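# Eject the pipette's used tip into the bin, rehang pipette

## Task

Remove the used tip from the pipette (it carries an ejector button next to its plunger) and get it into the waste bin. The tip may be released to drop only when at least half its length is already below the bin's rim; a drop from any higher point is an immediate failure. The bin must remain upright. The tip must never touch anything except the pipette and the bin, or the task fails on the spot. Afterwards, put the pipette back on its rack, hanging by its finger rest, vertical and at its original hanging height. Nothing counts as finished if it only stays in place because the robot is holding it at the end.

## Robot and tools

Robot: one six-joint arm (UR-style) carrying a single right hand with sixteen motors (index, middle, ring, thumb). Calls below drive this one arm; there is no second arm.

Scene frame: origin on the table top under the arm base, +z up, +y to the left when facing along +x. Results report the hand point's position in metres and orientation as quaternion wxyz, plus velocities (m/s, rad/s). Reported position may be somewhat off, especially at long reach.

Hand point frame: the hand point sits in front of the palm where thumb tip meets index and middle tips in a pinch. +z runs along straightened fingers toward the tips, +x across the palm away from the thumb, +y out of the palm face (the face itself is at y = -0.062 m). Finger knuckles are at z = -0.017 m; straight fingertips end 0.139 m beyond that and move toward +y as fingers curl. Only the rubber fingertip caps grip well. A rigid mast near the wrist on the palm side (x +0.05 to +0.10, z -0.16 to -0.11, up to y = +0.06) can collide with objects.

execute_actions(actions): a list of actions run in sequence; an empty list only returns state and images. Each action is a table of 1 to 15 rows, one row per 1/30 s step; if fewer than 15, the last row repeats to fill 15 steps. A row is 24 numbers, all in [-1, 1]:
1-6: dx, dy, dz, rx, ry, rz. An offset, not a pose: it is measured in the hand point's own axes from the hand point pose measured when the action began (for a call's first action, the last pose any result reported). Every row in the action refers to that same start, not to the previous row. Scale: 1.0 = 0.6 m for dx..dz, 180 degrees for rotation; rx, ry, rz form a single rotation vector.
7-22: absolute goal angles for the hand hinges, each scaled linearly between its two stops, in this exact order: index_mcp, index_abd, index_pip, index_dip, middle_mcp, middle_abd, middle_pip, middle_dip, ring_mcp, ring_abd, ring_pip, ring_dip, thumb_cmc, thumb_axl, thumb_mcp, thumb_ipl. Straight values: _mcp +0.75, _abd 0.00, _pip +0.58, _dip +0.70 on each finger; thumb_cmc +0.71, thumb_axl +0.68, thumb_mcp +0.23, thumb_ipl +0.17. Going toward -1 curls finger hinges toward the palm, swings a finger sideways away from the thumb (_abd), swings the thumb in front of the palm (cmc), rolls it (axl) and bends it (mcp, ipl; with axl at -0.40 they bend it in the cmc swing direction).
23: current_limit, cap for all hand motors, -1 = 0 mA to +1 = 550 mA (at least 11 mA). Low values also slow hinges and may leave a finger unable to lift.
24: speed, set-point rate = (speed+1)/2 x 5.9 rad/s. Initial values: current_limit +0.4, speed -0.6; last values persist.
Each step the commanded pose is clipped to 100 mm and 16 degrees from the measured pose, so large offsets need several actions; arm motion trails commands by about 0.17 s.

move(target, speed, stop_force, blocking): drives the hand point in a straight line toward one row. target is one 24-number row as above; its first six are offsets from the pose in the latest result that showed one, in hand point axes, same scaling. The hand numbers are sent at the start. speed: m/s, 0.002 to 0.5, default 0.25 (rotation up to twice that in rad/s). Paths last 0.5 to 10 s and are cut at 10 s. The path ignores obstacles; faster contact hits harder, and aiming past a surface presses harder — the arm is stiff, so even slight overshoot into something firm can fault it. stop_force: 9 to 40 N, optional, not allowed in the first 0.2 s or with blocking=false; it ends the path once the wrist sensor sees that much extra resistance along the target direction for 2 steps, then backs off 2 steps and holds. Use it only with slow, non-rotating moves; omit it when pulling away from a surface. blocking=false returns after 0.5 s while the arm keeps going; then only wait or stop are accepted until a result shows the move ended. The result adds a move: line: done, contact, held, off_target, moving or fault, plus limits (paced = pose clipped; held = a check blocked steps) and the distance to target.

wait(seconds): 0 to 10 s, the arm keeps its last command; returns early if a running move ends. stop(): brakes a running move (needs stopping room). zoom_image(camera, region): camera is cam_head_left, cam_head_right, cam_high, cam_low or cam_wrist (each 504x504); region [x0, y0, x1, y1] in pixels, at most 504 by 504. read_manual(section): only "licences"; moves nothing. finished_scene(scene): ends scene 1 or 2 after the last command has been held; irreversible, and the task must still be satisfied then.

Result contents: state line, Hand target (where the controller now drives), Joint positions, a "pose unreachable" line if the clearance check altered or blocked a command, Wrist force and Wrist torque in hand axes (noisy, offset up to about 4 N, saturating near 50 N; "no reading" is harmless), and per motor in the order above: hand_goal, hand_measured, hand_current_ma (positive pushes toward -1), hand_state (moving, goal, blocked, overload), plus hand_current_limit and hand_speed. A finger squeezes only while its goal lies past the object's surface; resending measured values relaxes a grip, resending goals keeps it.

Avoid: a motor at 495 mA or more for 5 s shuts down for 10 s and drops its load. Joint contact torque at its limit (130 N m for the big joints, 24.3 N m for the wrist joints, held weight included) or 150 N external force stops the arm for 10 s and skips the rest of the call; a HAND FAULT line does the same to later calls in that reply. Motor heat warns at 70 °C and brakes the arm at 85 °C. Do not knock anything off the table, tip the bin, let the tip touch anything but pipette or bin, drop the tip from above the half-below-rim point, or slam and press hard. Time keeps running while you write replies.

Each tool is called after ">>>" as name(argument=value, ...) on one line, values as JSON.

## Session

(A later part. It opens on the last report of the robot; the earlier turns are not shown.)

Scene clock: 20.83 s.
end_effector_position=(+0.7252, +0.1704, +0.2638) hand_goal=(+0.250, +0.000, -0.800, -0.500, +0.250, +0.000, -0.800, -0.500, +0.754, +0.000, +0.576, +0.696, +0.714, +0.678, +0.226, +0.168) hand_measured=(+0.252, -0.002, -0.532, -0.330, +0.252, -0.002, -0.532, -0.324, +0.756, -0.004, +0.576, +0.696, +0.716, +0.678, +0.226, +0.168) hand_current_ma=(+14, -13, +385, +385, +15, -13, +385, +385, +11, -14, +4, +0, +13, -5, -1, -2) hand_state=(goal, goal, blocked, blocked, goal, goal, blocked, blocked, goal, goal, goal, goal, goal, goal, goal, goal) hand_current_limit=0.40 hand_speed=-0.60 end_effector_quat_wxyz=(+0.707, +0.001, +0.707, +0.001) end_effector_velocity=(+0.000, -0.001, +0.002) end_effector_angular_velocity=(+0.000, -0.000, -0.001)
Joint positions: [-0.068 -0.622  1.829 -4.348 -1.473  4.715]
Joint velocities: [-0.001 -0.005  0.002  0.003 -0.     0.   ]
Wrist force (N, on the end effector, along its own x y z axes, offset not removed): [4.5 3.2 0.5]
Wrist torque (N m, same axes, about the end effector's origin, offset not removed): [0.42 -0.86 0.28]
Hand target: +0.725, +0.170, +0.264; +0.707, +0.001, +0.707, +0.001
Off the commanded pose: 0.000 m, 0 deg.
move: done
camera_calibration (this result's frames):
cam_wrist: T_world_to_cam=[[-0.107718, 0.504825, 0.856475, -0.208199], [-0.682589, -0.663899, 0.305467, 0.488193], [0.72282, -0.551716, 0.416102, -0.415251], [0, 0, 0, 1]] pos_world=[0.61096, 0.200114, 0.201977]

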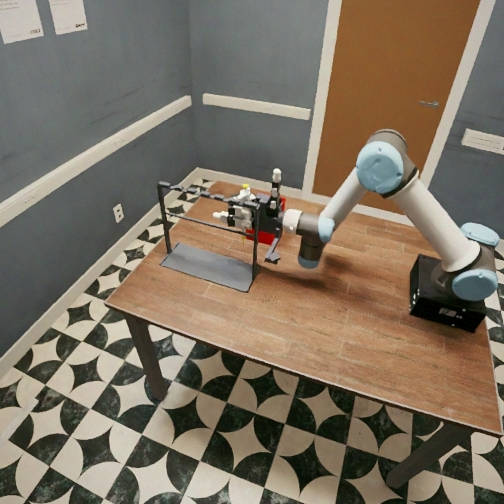

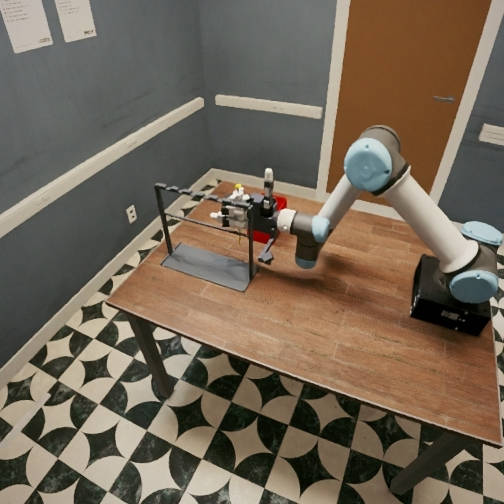

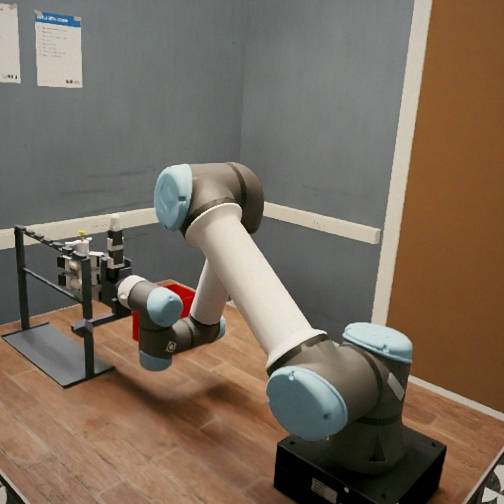

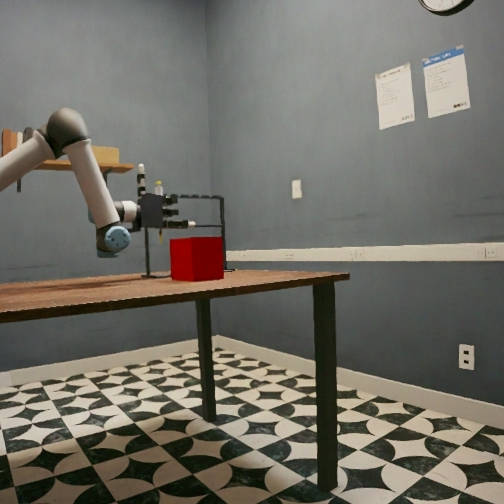

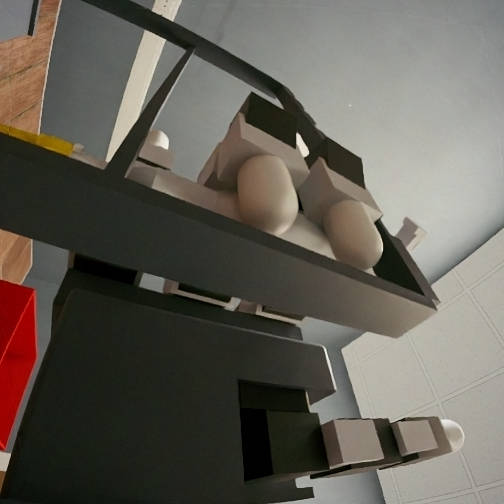

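Retreat −y, then to bin.

>>> move(target=[0,-0.12,0,0,0,0,0.25,0,-0.8,-0.5,0.25,0,-0.8,-0.5,0.754,0,0.576,0.696,0.714,0.678,0.226,0.168,0.4,-0.6], speed=0.05)

>>> move(target=[-0.08,-0.12,0,0,0,0,0.25,0,-0.8,-0.5,0.25,0,-0.8,-0.5,0.754,0,0.576,0.696,0.714,0.678,0.226,0.168,0.4,-0.6], speed=0.1)

>>> move(target=[0,-0.131,-0.01,0,0,0,0.25,0,-0.8,-0.5,0.25,0,-0.8,-0.5,0.754,0,0.576,0.696,0.47,0.678,-0.2,0.0,0.4,-0.6], speed=0.1)

>>> move(target=[0.118,0,0,0,0,0,0.25,0,-0.8,-0.5,0.25,0,-0.8,-0.5,0.754,0,0.576,0.696,0.47,0.678,-0.2,0.0,0.4,-0.6], speed=0.06)

>>> zoom_image(camera="cam_high", region=[90, 170, 250, 330])

>>> zoom_image(camera="cam_low", region=[120, 130, 250, 260])

Scene clock: 25.57 s.
end_effector_position=(+0.7252, +0.0984, +0.2638) hand_goal=(+0.250, +0.000, -0.800, -0.500, +0.250, +0.000, -0.800, -0.500, +0.754, +0.000, +0.576, +0.696, +0.714, +0.678, +0.226, +0.168) hand_measured=(+0.252, -0.002, -0.532, -0.330, +0.252, -0.002, -0.532, -0.324, +0.756, -0.004, +0.576, +0.696, +0.716, +0.678, +0.226, +0.168) hand_current_ma=(+14, -13, +385, +385, +14, -13, +385, +385, +11, -14, +4, +0, +13, -5, -1, -2) hand_state=(goal, goal, blocked, blocked, goal, goal, blocked, blocked, goal, goal, goal, goal, goal, goal, goal, goal) hand_current_limit=0.40 hand_speed=-0.60 end_effector_quat_wxyz=(+0.707, +0.001, +0.707, +0.001) end_effector_velocity=(-0.000, -0.001, +0.000) end_effector_angular_velocity=(+0.001, -0.000, +0.001)
Joint positions: [-0.215 -0.628  1.85  -4.364 -1.325  4.715]
Joint velocities: [-0.002 -0.     0.    -0.     0.003  0.001]
Wrist force (N, on the end effector, along its own x y z axes, offset not removed): [3.4 -0.6 0.0]
Wrist torque (N m, same axes, about the end effector's origin, offset not removed): [0.02 -0.24 0.15]
Hand target: +0.725, +0.098, +0.264; +0.707, +0.001, +0.707, +0.001
Off the commanded pose: 0.000 m, 0 deg.
move: done
camera_calibration (this result's frames):
cam_wrist: T_world_to_cam=[[-0.10773, 0.504725, 0.856532, -0.171856], [-0.682603, -0.663927, 0.305375, 0.440478], [0.722806, -0.551773, 0.416052, -0.454934], [0, 0, 0, 1]] pos_world=[0.610986, 0.128165, 0.201966]

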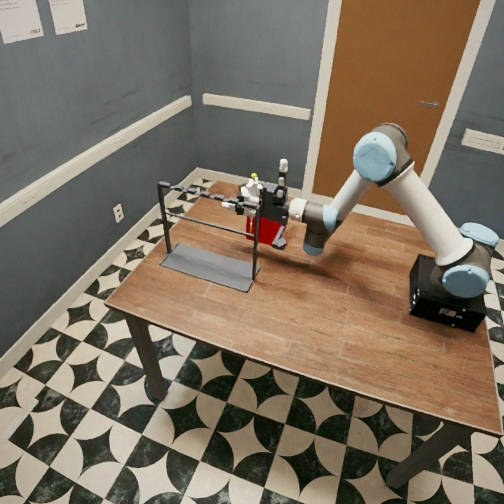

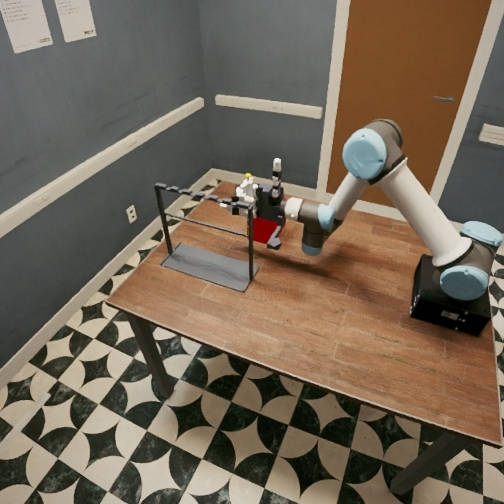

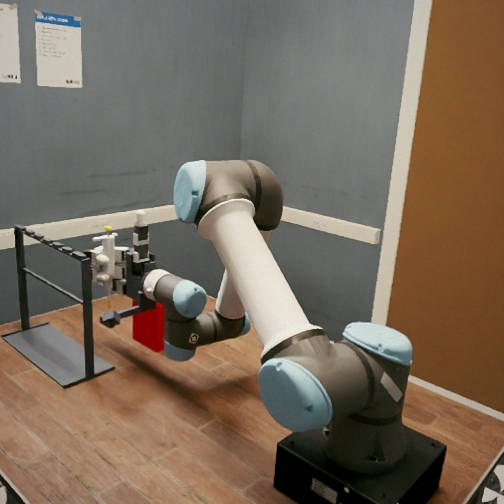

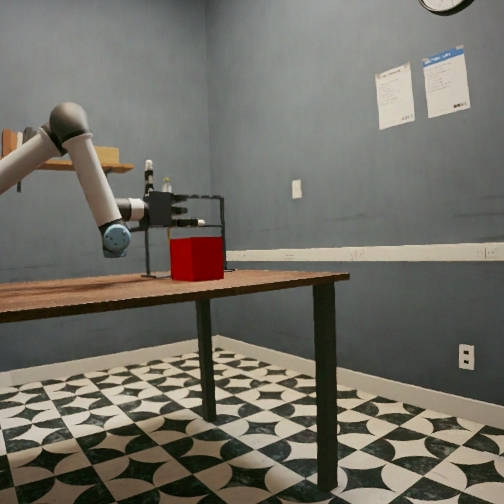

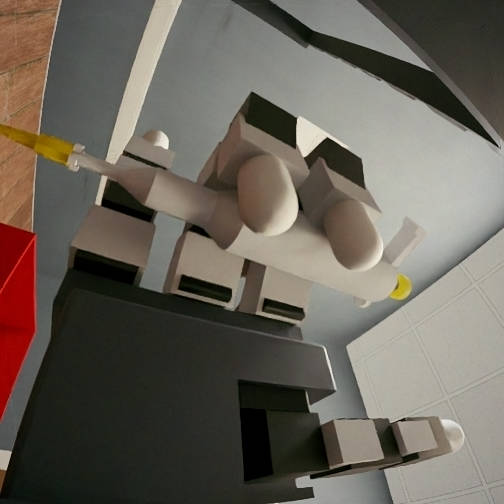

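Scene clock: 26.87 s.
end_effector_position=(+0.7251, +0.0265, +0.3117) hand_goal=(+0.250, +0.000, -0.800, -0.500, +0.250, +0.000, -0.800, -0.500, +0.754, +0.000, +0.576, +0.696, +0.714, +0.678, +0.226, +0.168) hand_measured=(+0.252, -0.002, -0.532, -0.330, +0.252, -0.002, -0.532, -0.324, +0.756, -0.004, +0.576, +0.696, +0.716, +0.678, +0.226, +0.168) hand_current_ma=(+12, -13, +385, +385, +13, -13, +385, +385, +11, -15, +4, +0, +13, -5, -1, -2) hand_state=(goal, goal, blocked, blocked, goal, goal, blocked, blocked, goal, goal, goal, goal, goal, goal, goal, goal) hand_current_limit=0.40 hand_speed=-0.60 end_effector_quat_wxyz=(+0.707, +0.001, +0.707, +0.001) end_effector_velocity=(+0.000, -0.002, +0.001) end_effector_angular_velocity=(+0.001, -0.001, -0.000)
Joint positions: [-0.358 -0.733  1.869 -4.277 -1.182  4.715]
Joint velocities: [-0.003 -0.002 -0.002  0.002  0.003  0.002]
Wrist force (N, on the end effector, along its own x y z axes, offset not removed): [0.1 1.1 3.3]
Wrist torque (N m, same axes, about the end effector's origin, offset not removed): [-0.23 -0.25 -0.17]
Hand target: +0.725, +0.026, +0.312; +0.707, +0.001, +0.707, +0.001
Off the commanded pose: 0.000 m, 0 deg.
move: done
camera_calibration (this result's frames):
cam_wrist: T_world_to_cam=[[-0.107576, 0.50437, 0.856761, -0.176738], [-0.682561, -0.664044, 0.305215, 0.37803], [0.722867, -0.551958, 0.415699, -0.514429], [0, 0, 0, 1]] pos_world=[0.61088, 0.0562262, 0.249889]

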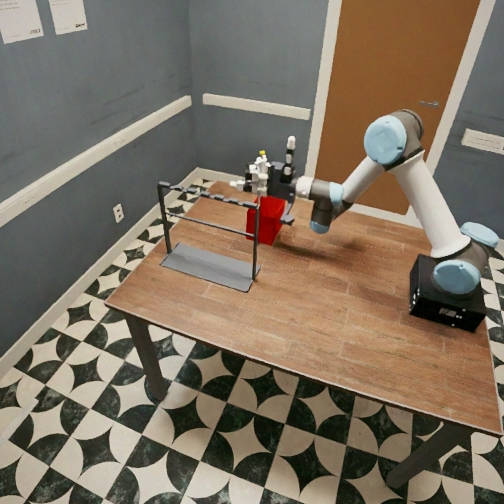

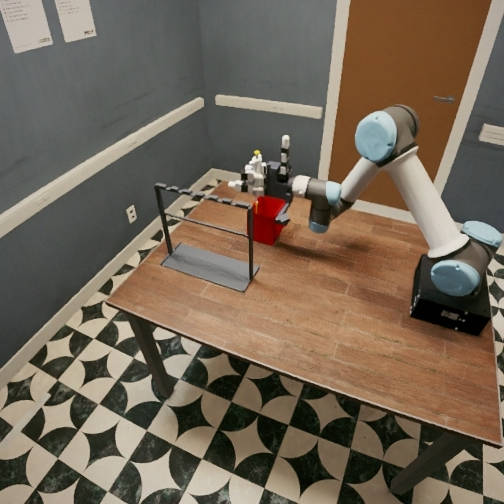

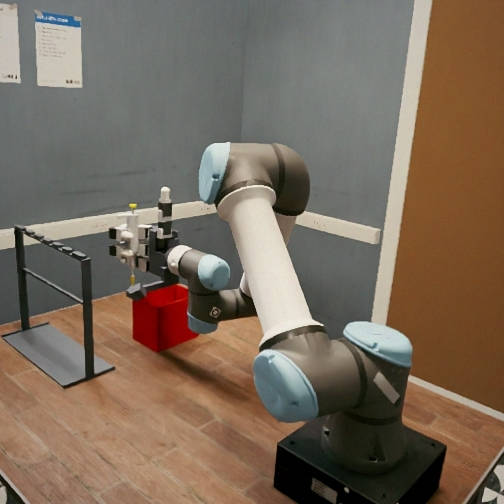

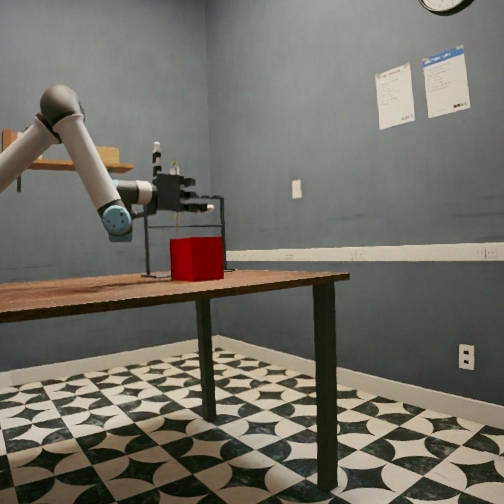

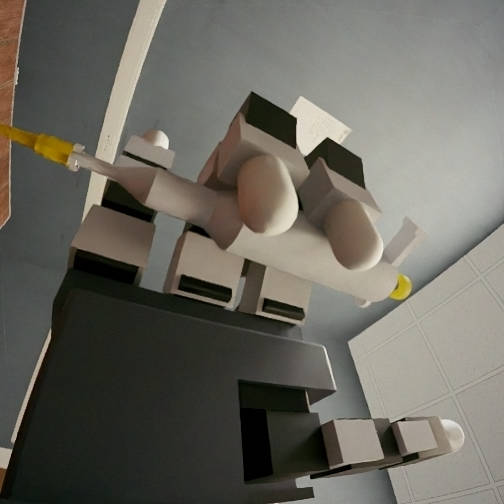

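Scene clock: 28.07 s.
end_effector_position=(+0.7191, -0.0521, +0.3117) hand_goal=(+0.250, +0.000, -0.800, -0.500, +0.250, +0.000, -0.800, -0.500, +0.754, +0.000, +0.576, +0.696, +0.470, +0.678, -0.200, +0.000) hand_measured=(+0.252, -0.002, -0.532, -0.330, +0.252, -0.002, -0.532, -0.324, +0.756, -0.004, +0.576, +0.696, +0.470, +0.678, -0.202, +0.000) hand_current_ma=(+12, -13, +385, +385, +12, -13, +385, +385, +10, -15, +4, +0, -3, -5, -11, +5) hand_state=(goal, goal, blocked, blocked, goal, goal, blocked, blocked, goal, goal, goal, goal, goal, goal, goal, goal) hand_current_limit=0.40 hand_speed=-0.60 end_effector_quat_wxyz=(+0.707, +0.001, +0.707, +0.001) end_effector_velocity=(-0.000, -0.002, +0.001) end_effector_angular_velocity=(+0.000, -0.000, +0.000)
Joint positions: [-0.508 -0.723  1.839 -4.258 -1.032  4.715]
Joint velocities: [-0.003 -0.001 -0.001  0.001  0.003  0.001]
Wrist force (N, on the end effector, along its own x y z axes, offset not removed): [3.2 0.3 1.8]
Wrist torque (N m, same axes, about the end effector's origin, offset not removed): [0.00 -0.41 -0.05]
Hand target: +0.719, -0.052, +0.312; +0.707, +0.001, +0.707, +0.001
Off the commanded pose: 0.000 m, 0 deg.
move: done
camera_calibration (this result's frames):
cam_wrist: T_world_to_cam=[[-0.107612, 0.504326, 0.856782, -0.137719], [-0.682589, -0.664048, 0.305144, 0.321845], [0.722836, -0.551993, 0.415706, -0.553402], [0, 0, 0, 1]] pos_world=[0.604886, -0.022298, 0.249839]

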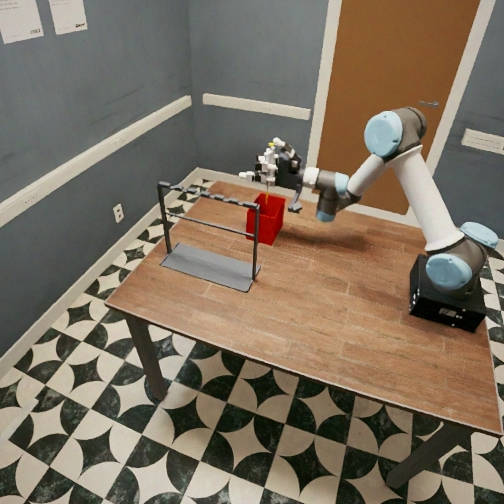

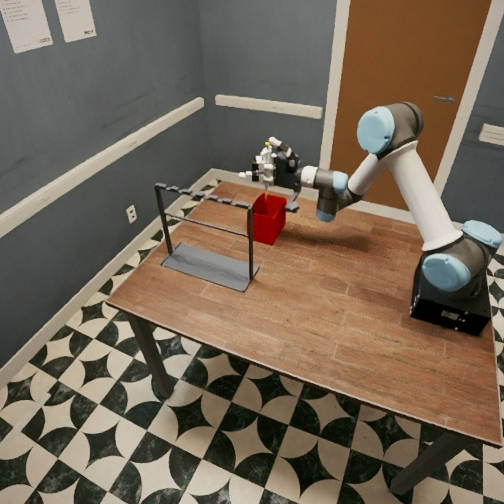

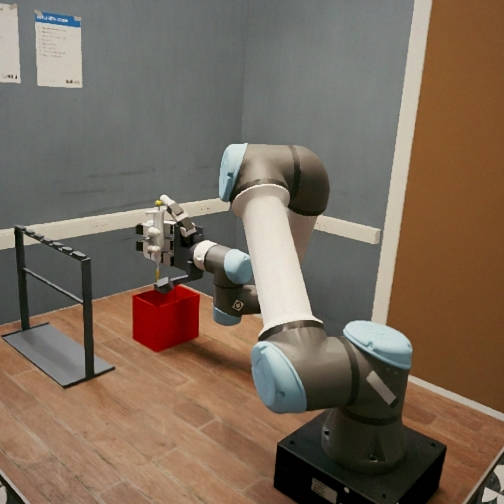

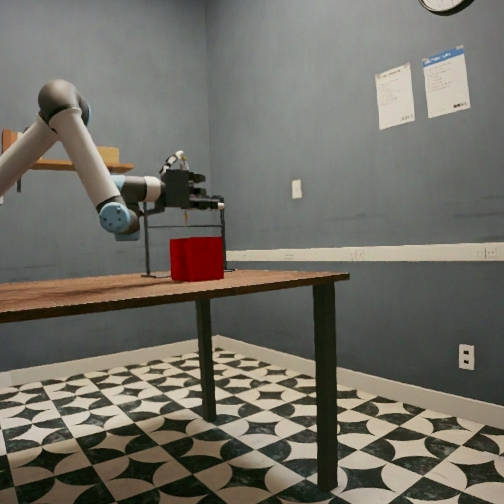

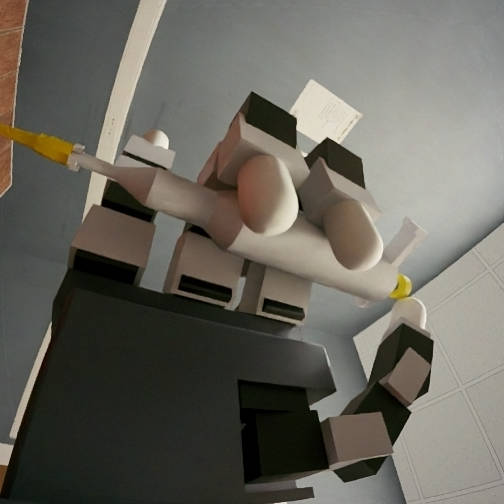

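Scene clock: 29.63 s.
end_effector_position=(+0.7192, -0.0520, +0.2409) hand_goal=(+0.250, +0.000, -0.800, -0.500, +0.250, +0.000, -0.800, -0.500, +0.754, +0.000, +0.576, +0.696, +0.470, +0.678, -0.200, +0.000) hand_measured=(+0.252, -0.002, -0.532, -0.330, +0.252, -0.002, -0.532, -0.324, +0.756, -0.004, +0.576, +0.696, +0.470, +0.678, -0.202, +0.000) hand_current_ma=(+12, -13, +385, +385, +12, -13, +385, +385, +10, -15, +4, +0, -3, -5, -12, +5) hand_state=(goal, goal, blocked, blocked, goal, goal, blocked, blocked, goal, goal, goal, goal, goal, goal, goal, goal) hand_current_limit=0.40 hand_speed=-0.60 end_effector_quat_wxyz=(+0.707, +0.001, +0.707, +0.001) end_effector_velocity=(-0.000, -0.001, -0.001) end_effector_angular_velocity=(-0.001, -0.001, -0.002)
Joint positions: [-0.508 -0.565  1.793 -4.369 -1.032  4.715]
Joint velocities: [-0.002  0.003 -0.002 -0.003  0.     0.   ]
Wrist force (N, on the end effector, along its own x y z axes, offset not removed): [-0.2 -1.1 -1.8]
Wrist torque (N m, same axes, about the end effector's origin, offset not removed): [0.02 0.07 -0.36]
Hand target: +0.719, -0.052, +0.241; +0.707, +0.001, +0.707, +0.001
Off the commanded pose: 0.000 m, 0 deg.
move: done
camera_calibration (this result's frames):
cam_wrist: T_world_to_cam=[[-0.107598, 0.504512, 0.856674, -0.0771135], [-0.682585, -0.663981, 0.305298, 0.343487], [0.722841, -0.551904, 0.415816, -0.524023], [0, 0, 0, 1]] pos_world=[0.604948, -0.0222371, 0.179092]

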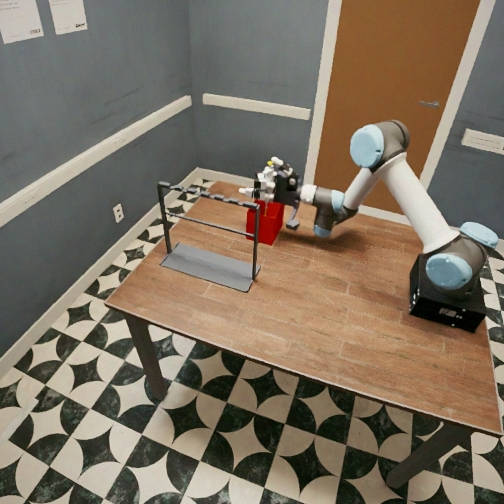

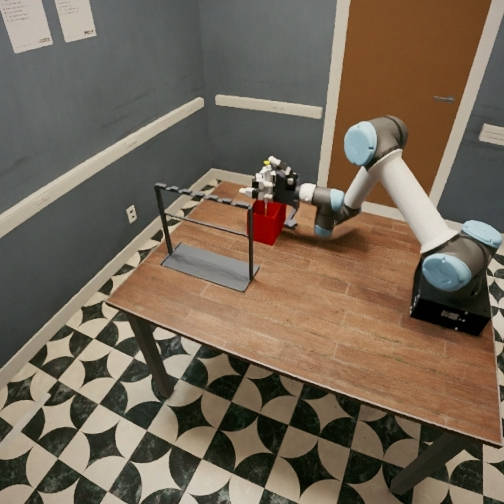

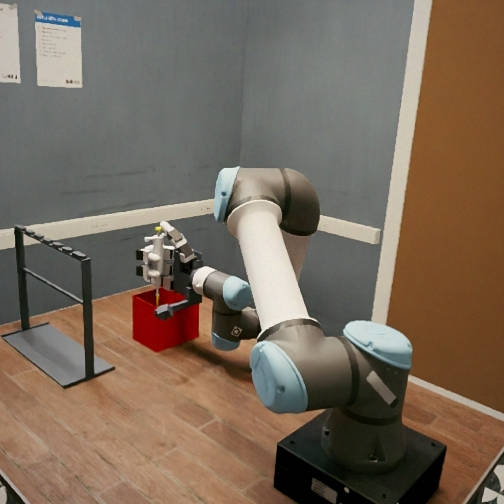

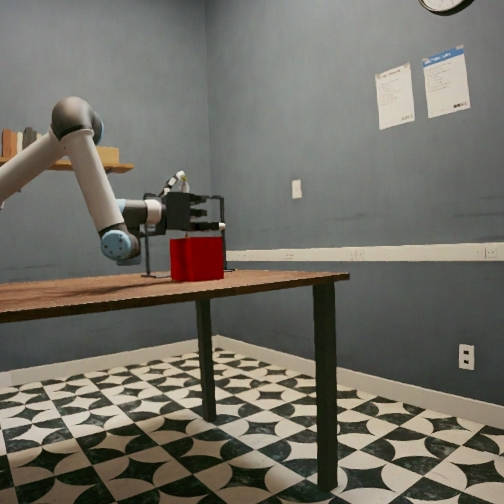

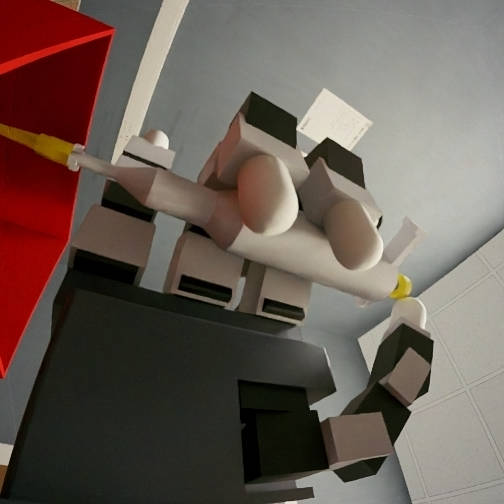

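Region (90, 170, 250, 330) of cam_high's 504x504 image, scaled by 3.150, with more detail than that image has.

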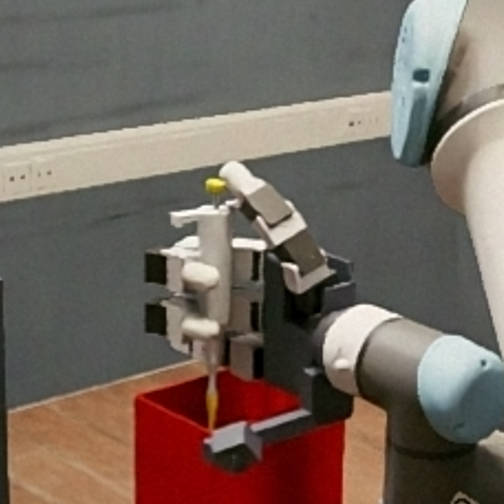

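Region (120, 130, 250, 260) of cam_low's 504x504 image, scaled by 3.877, with more detail than that image has.

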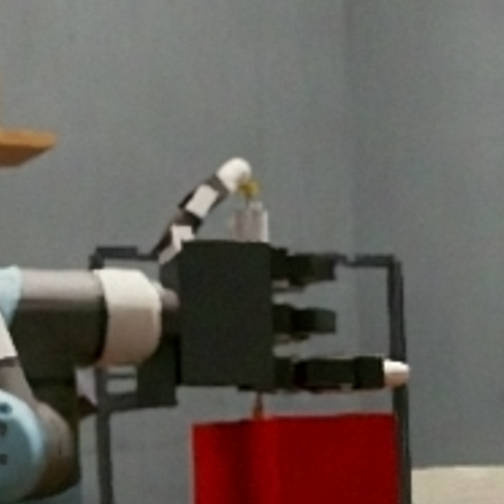

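>>> move(target=[0,0,0,0,0,0,0.25,0,-0.8,-0.5,0.25,0,-0.8,-0.5,0.754,0,0.576,0.696,0.52,0.678,-0.42,0.0,0.4,-0.6], speed=0.06)

>>> zoom_image(camera="cam_high", region=[110, 190, 230, 300])

>>> zoom_image(camera="cam_low", region=[140, 140, 230, 230])

>>> zoom_image(camera="cam_head_left", region=[220, 120, 320, 210])

Scene clock: 32.30 s.
end_effector_position=(+0.7192, -0.0520, +0.2410) hand_goal=(+0.250, +0.000, -0.800, -0.500, +0.250, +0.000, -0.800, -0.500, +0.754, +0.000, +0.576, +0.696, +0.520, +0.678, -0.420, +0.000) hand_measured=(+0.254, -0.002, -0.532, -0.330, +0.252, -0.002, -0.536, -0.324, +0.756, -0.004, +0.576, +0.696, +0.528, +0.682, -0.348, +0.010) hand_current_ma=(+18, -13, +385, +385, +7, -9, +385, +385, +10, -15, +4, +0, +43, +33, +385, +72) hand_state=(goal, goal, blocked, blocked, goal, goal, blocked, blocked, goal, goal, goal, goal, goal, goal, blocked, goal) hand_current_limit=0.40 hand_speed=-0.60 end_effector_quat_wxyz=(+0.707, +0.001, +0.707, +0.001) end_effector_velocity=(+0.000, +0.000, +0.000) end_effector_angular_velocity=(-0.001, +0.000, +0.000)
Joint positions: [-0.508 -0.565  1.793 -4.369 -1.032  4.715]
Joint velocities: [ 0.001 -0.    -0.     0.001 -0.    -0.002]
Wrist force (N, on the end effector, along its own x y z axes, offset not removed): [5.1 -1.4 0.2]
Wrist torque (N m, same axes, about the end effector's origin, offset not removed): [-0.31 -0.63 0.27]
Hand target: +0.719, -0.052, +0.241; +0.707, +0.001, +0.707, +0.001
Off the commanded pose: 0.000 m, 0 deg.
move: done
camera_calibration (this result's frames):
cam_wrist: T_world_to_cam=[[-0.107722, 0.504493, 0.856669, -0.0770447], [-0.682628, -0.663988, 0.305186, 0.34354], [0.722782, -0.551911, 0.415908, -0.524043], [0, 0, 0, 1]] pos_world=[0.60498, -0.0222499, 0.179112]

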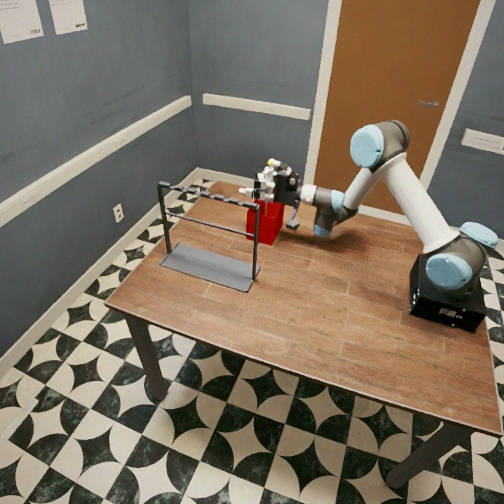

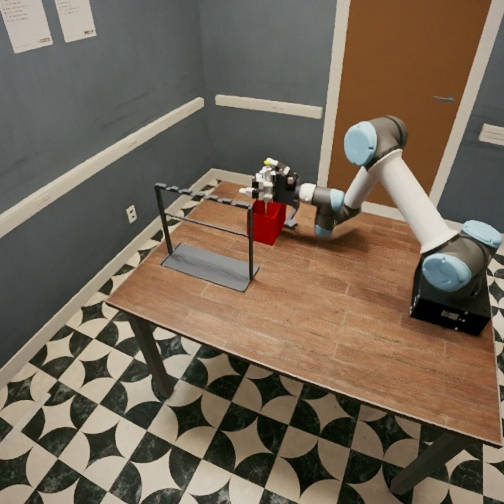

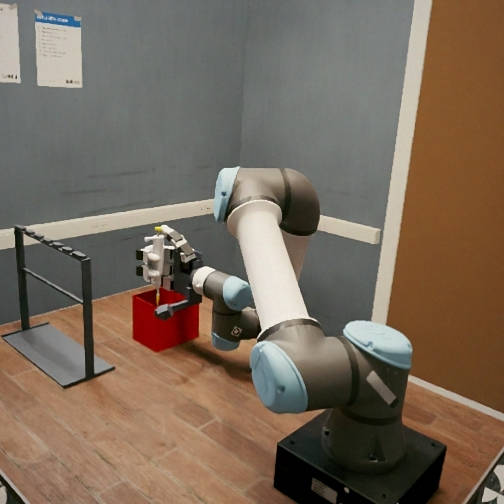

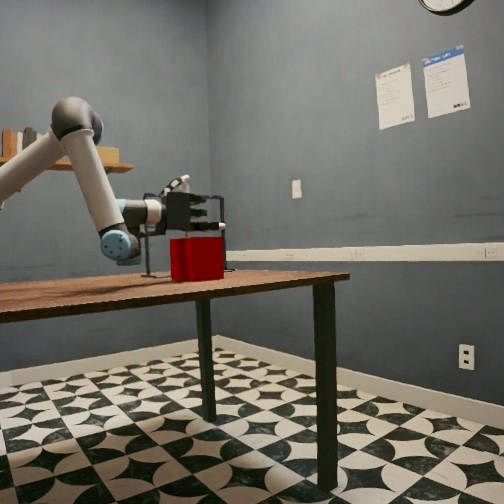

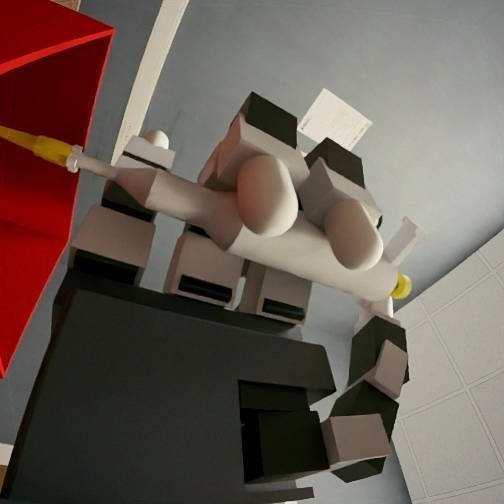

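Region (110, 190, 230, 300) of cam_high's 504x504 image, scaled by 4.200, with more detail than that image has; it fills the top 462 rows of this view, and the rest is white.

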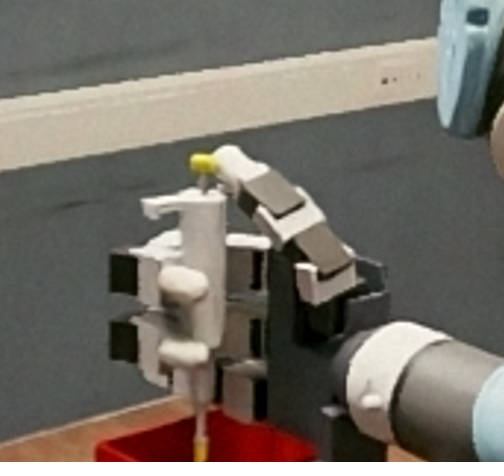

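Region (140, 140, 230, 230) of cam_low's 504x504 image, scaled by 5.600, with more detail than that image has.

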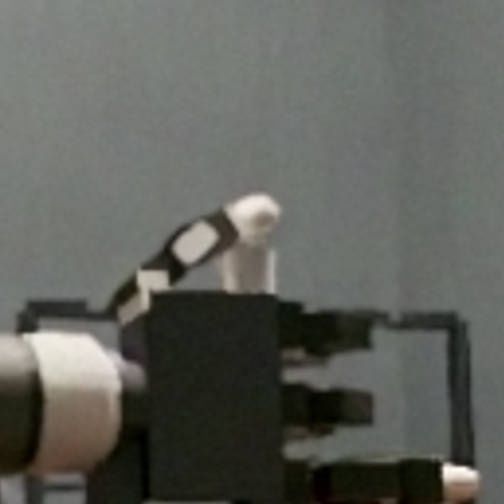

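Region (220, 120, 320, 210) of cam_head_left's 504x504 image, scaled by 5.040, with more detail than that image has; it fills the top 454 rows of this view, and the rest is white.

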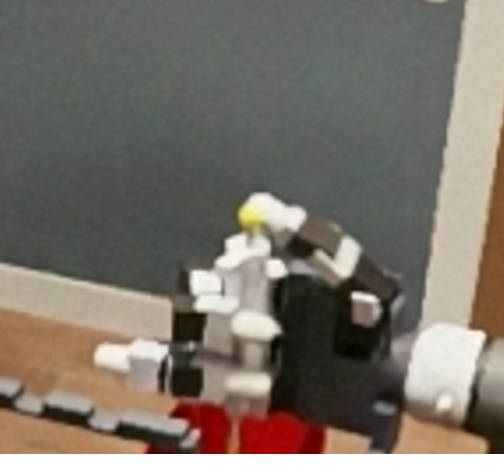

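>>> execute_actions(actions=[[[0,0,0,0,0,0,0.25,0,-0.8,-0.5,0.25,0,-0.8,-0.5,0.754,0,0.576,0.696,0.52,0.678,-0.9,-0.5,1.0,0.5]],[[0,0,0,0,0,0,0.25,0,-0.8,-0.5,0.25,0,-0.8,-0.5,0.754,0,0.576,0.696,0.52,0.678,-0.9,-0.5,1.0,0.5]],[[0,0,0,0,0,0,0.25,0,-0.8,-0.5,0.25,0,-0.8,-0.5,0.754,0,0.576,0.696,0.52,0.678,-0.9,-0.5,1.0,0.5]],[[0,0,0,0,0,0,0.25,0,-0.8,-0.5,0.25,0,-0.8,-0.5,0.754,0,0.576,0.696,0.52,0.678,-0.9,-0.5,1.0,0.5]],[[0,0,0,0,0,0,0.25,0,-0.8,-0.5,0.25,0,-0.8,-0.5,0.754,0,0.576,0.696,0.52,0.678,-0.9,-0.5,1.0,0.5]],[[0,0,0,0,0,0,0.25,0,-0.8,-0.5,0.25,0,-0.8,-0.5,0.754,0,0.576,0.696,0.52,0.678,-0.9,-0.5,0.75,-0.6]]])

Scene clock: 37.53 s.
end_effector_position=(+0.7192, -0.0520, +0.2409) hand_goal=(+0.250, +0.000, -0.800, -0.500, +0.250, +0.000, -0.800, -0.500, +0.754, +0.000, +0.576, +0.696, +0.520, +0.678, -0.900, -0.500) hand_measured=(+0.254, -0.002, -0.536, -0.334, +0.252, +0.000, -0.542, -0.326, +0.756, -0.004, +0.576, +0.696, +0.528, +0.680, -0.354, -0.066) hand_current_ma=(+22, -8, +481, +481, +10, +3, +481, +481, +10, -15, +4, +0, +38, +20, +481, +481) hand_state=(goal, goal, blocked, blocked, goal, goal, blocked, blocked, goal, goal, goal, goal, goal, goal, blocked, blocked) hand_current_limit=0.75 hand_speed=-0.60 end_effector_quat_wxyz=(+0.707, +0.001, +0.707, +0.001) end_effector_velocity=(-0.000, -0.001, -0.000) end_effector_angular_velocity=(-0.000, -0.001, -0.001)
Joint positions: [-0.508 -0.565  1.793 -4.369 -1.032  4.715]
Joint velocities: [-0.001  0.    -0.    -0.001  0.     0.   ]
Wrist force (N, on the end effector, along its own x y z axes, offset not removed): [6.6 0.2 -2.9]
Wrist torque (N m, same axes, about the end effector's origin, offset not removed): [0.20 -0.87 0.36]
Hand target: +0.719, -0.052, +0.241; +0.707, +0.001, +0.707, +0.001
Off the commanded pose: 0.000 m, 0 deg.
camera_calibration (this result's frames):
cam_wrist: T_world_to_cam=[[-0.107599, 0.504511, 0.856674, -0.0771138], [-0.682585, -0.663982, 0.305297, 0.343488], [0.722842, -0.551903, 0.415815, -0.524023], [0, 0, 0, 1]] pos_world=[0.604948, -0.0222351, 0.179092]

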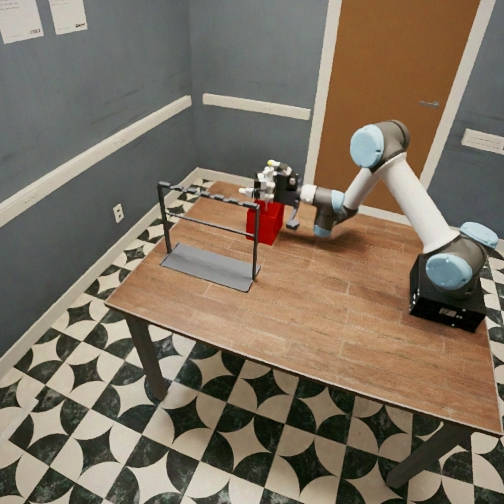

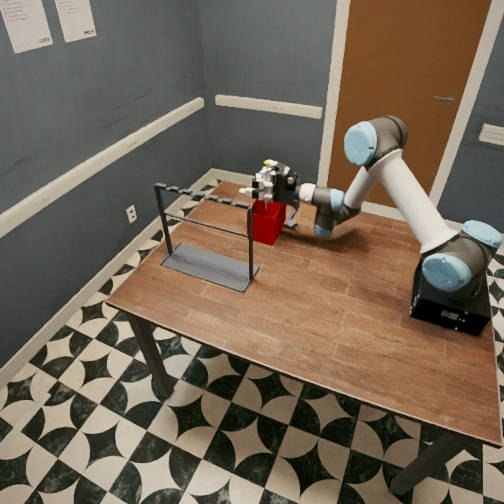

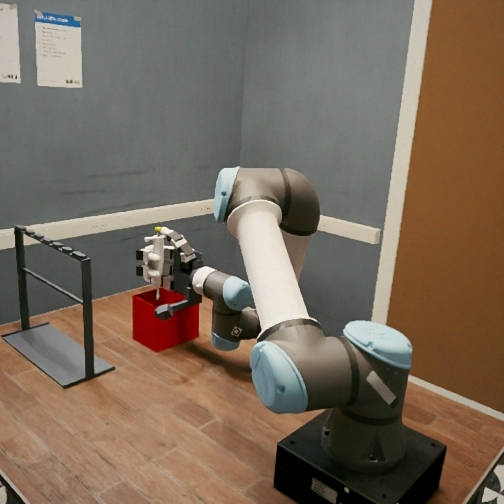

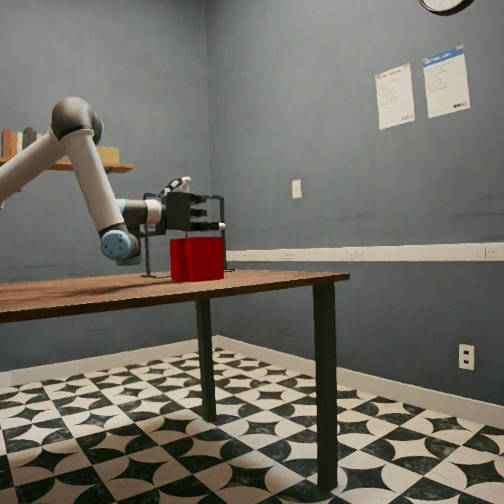

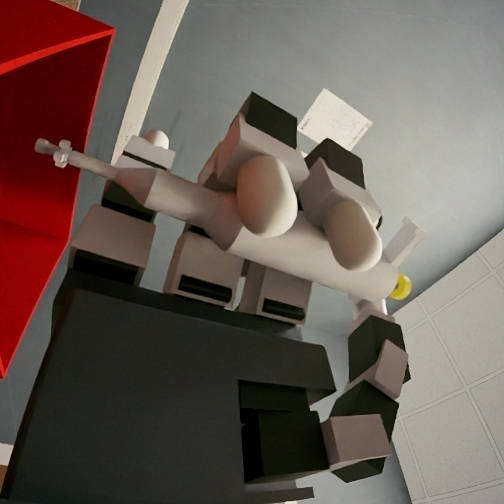

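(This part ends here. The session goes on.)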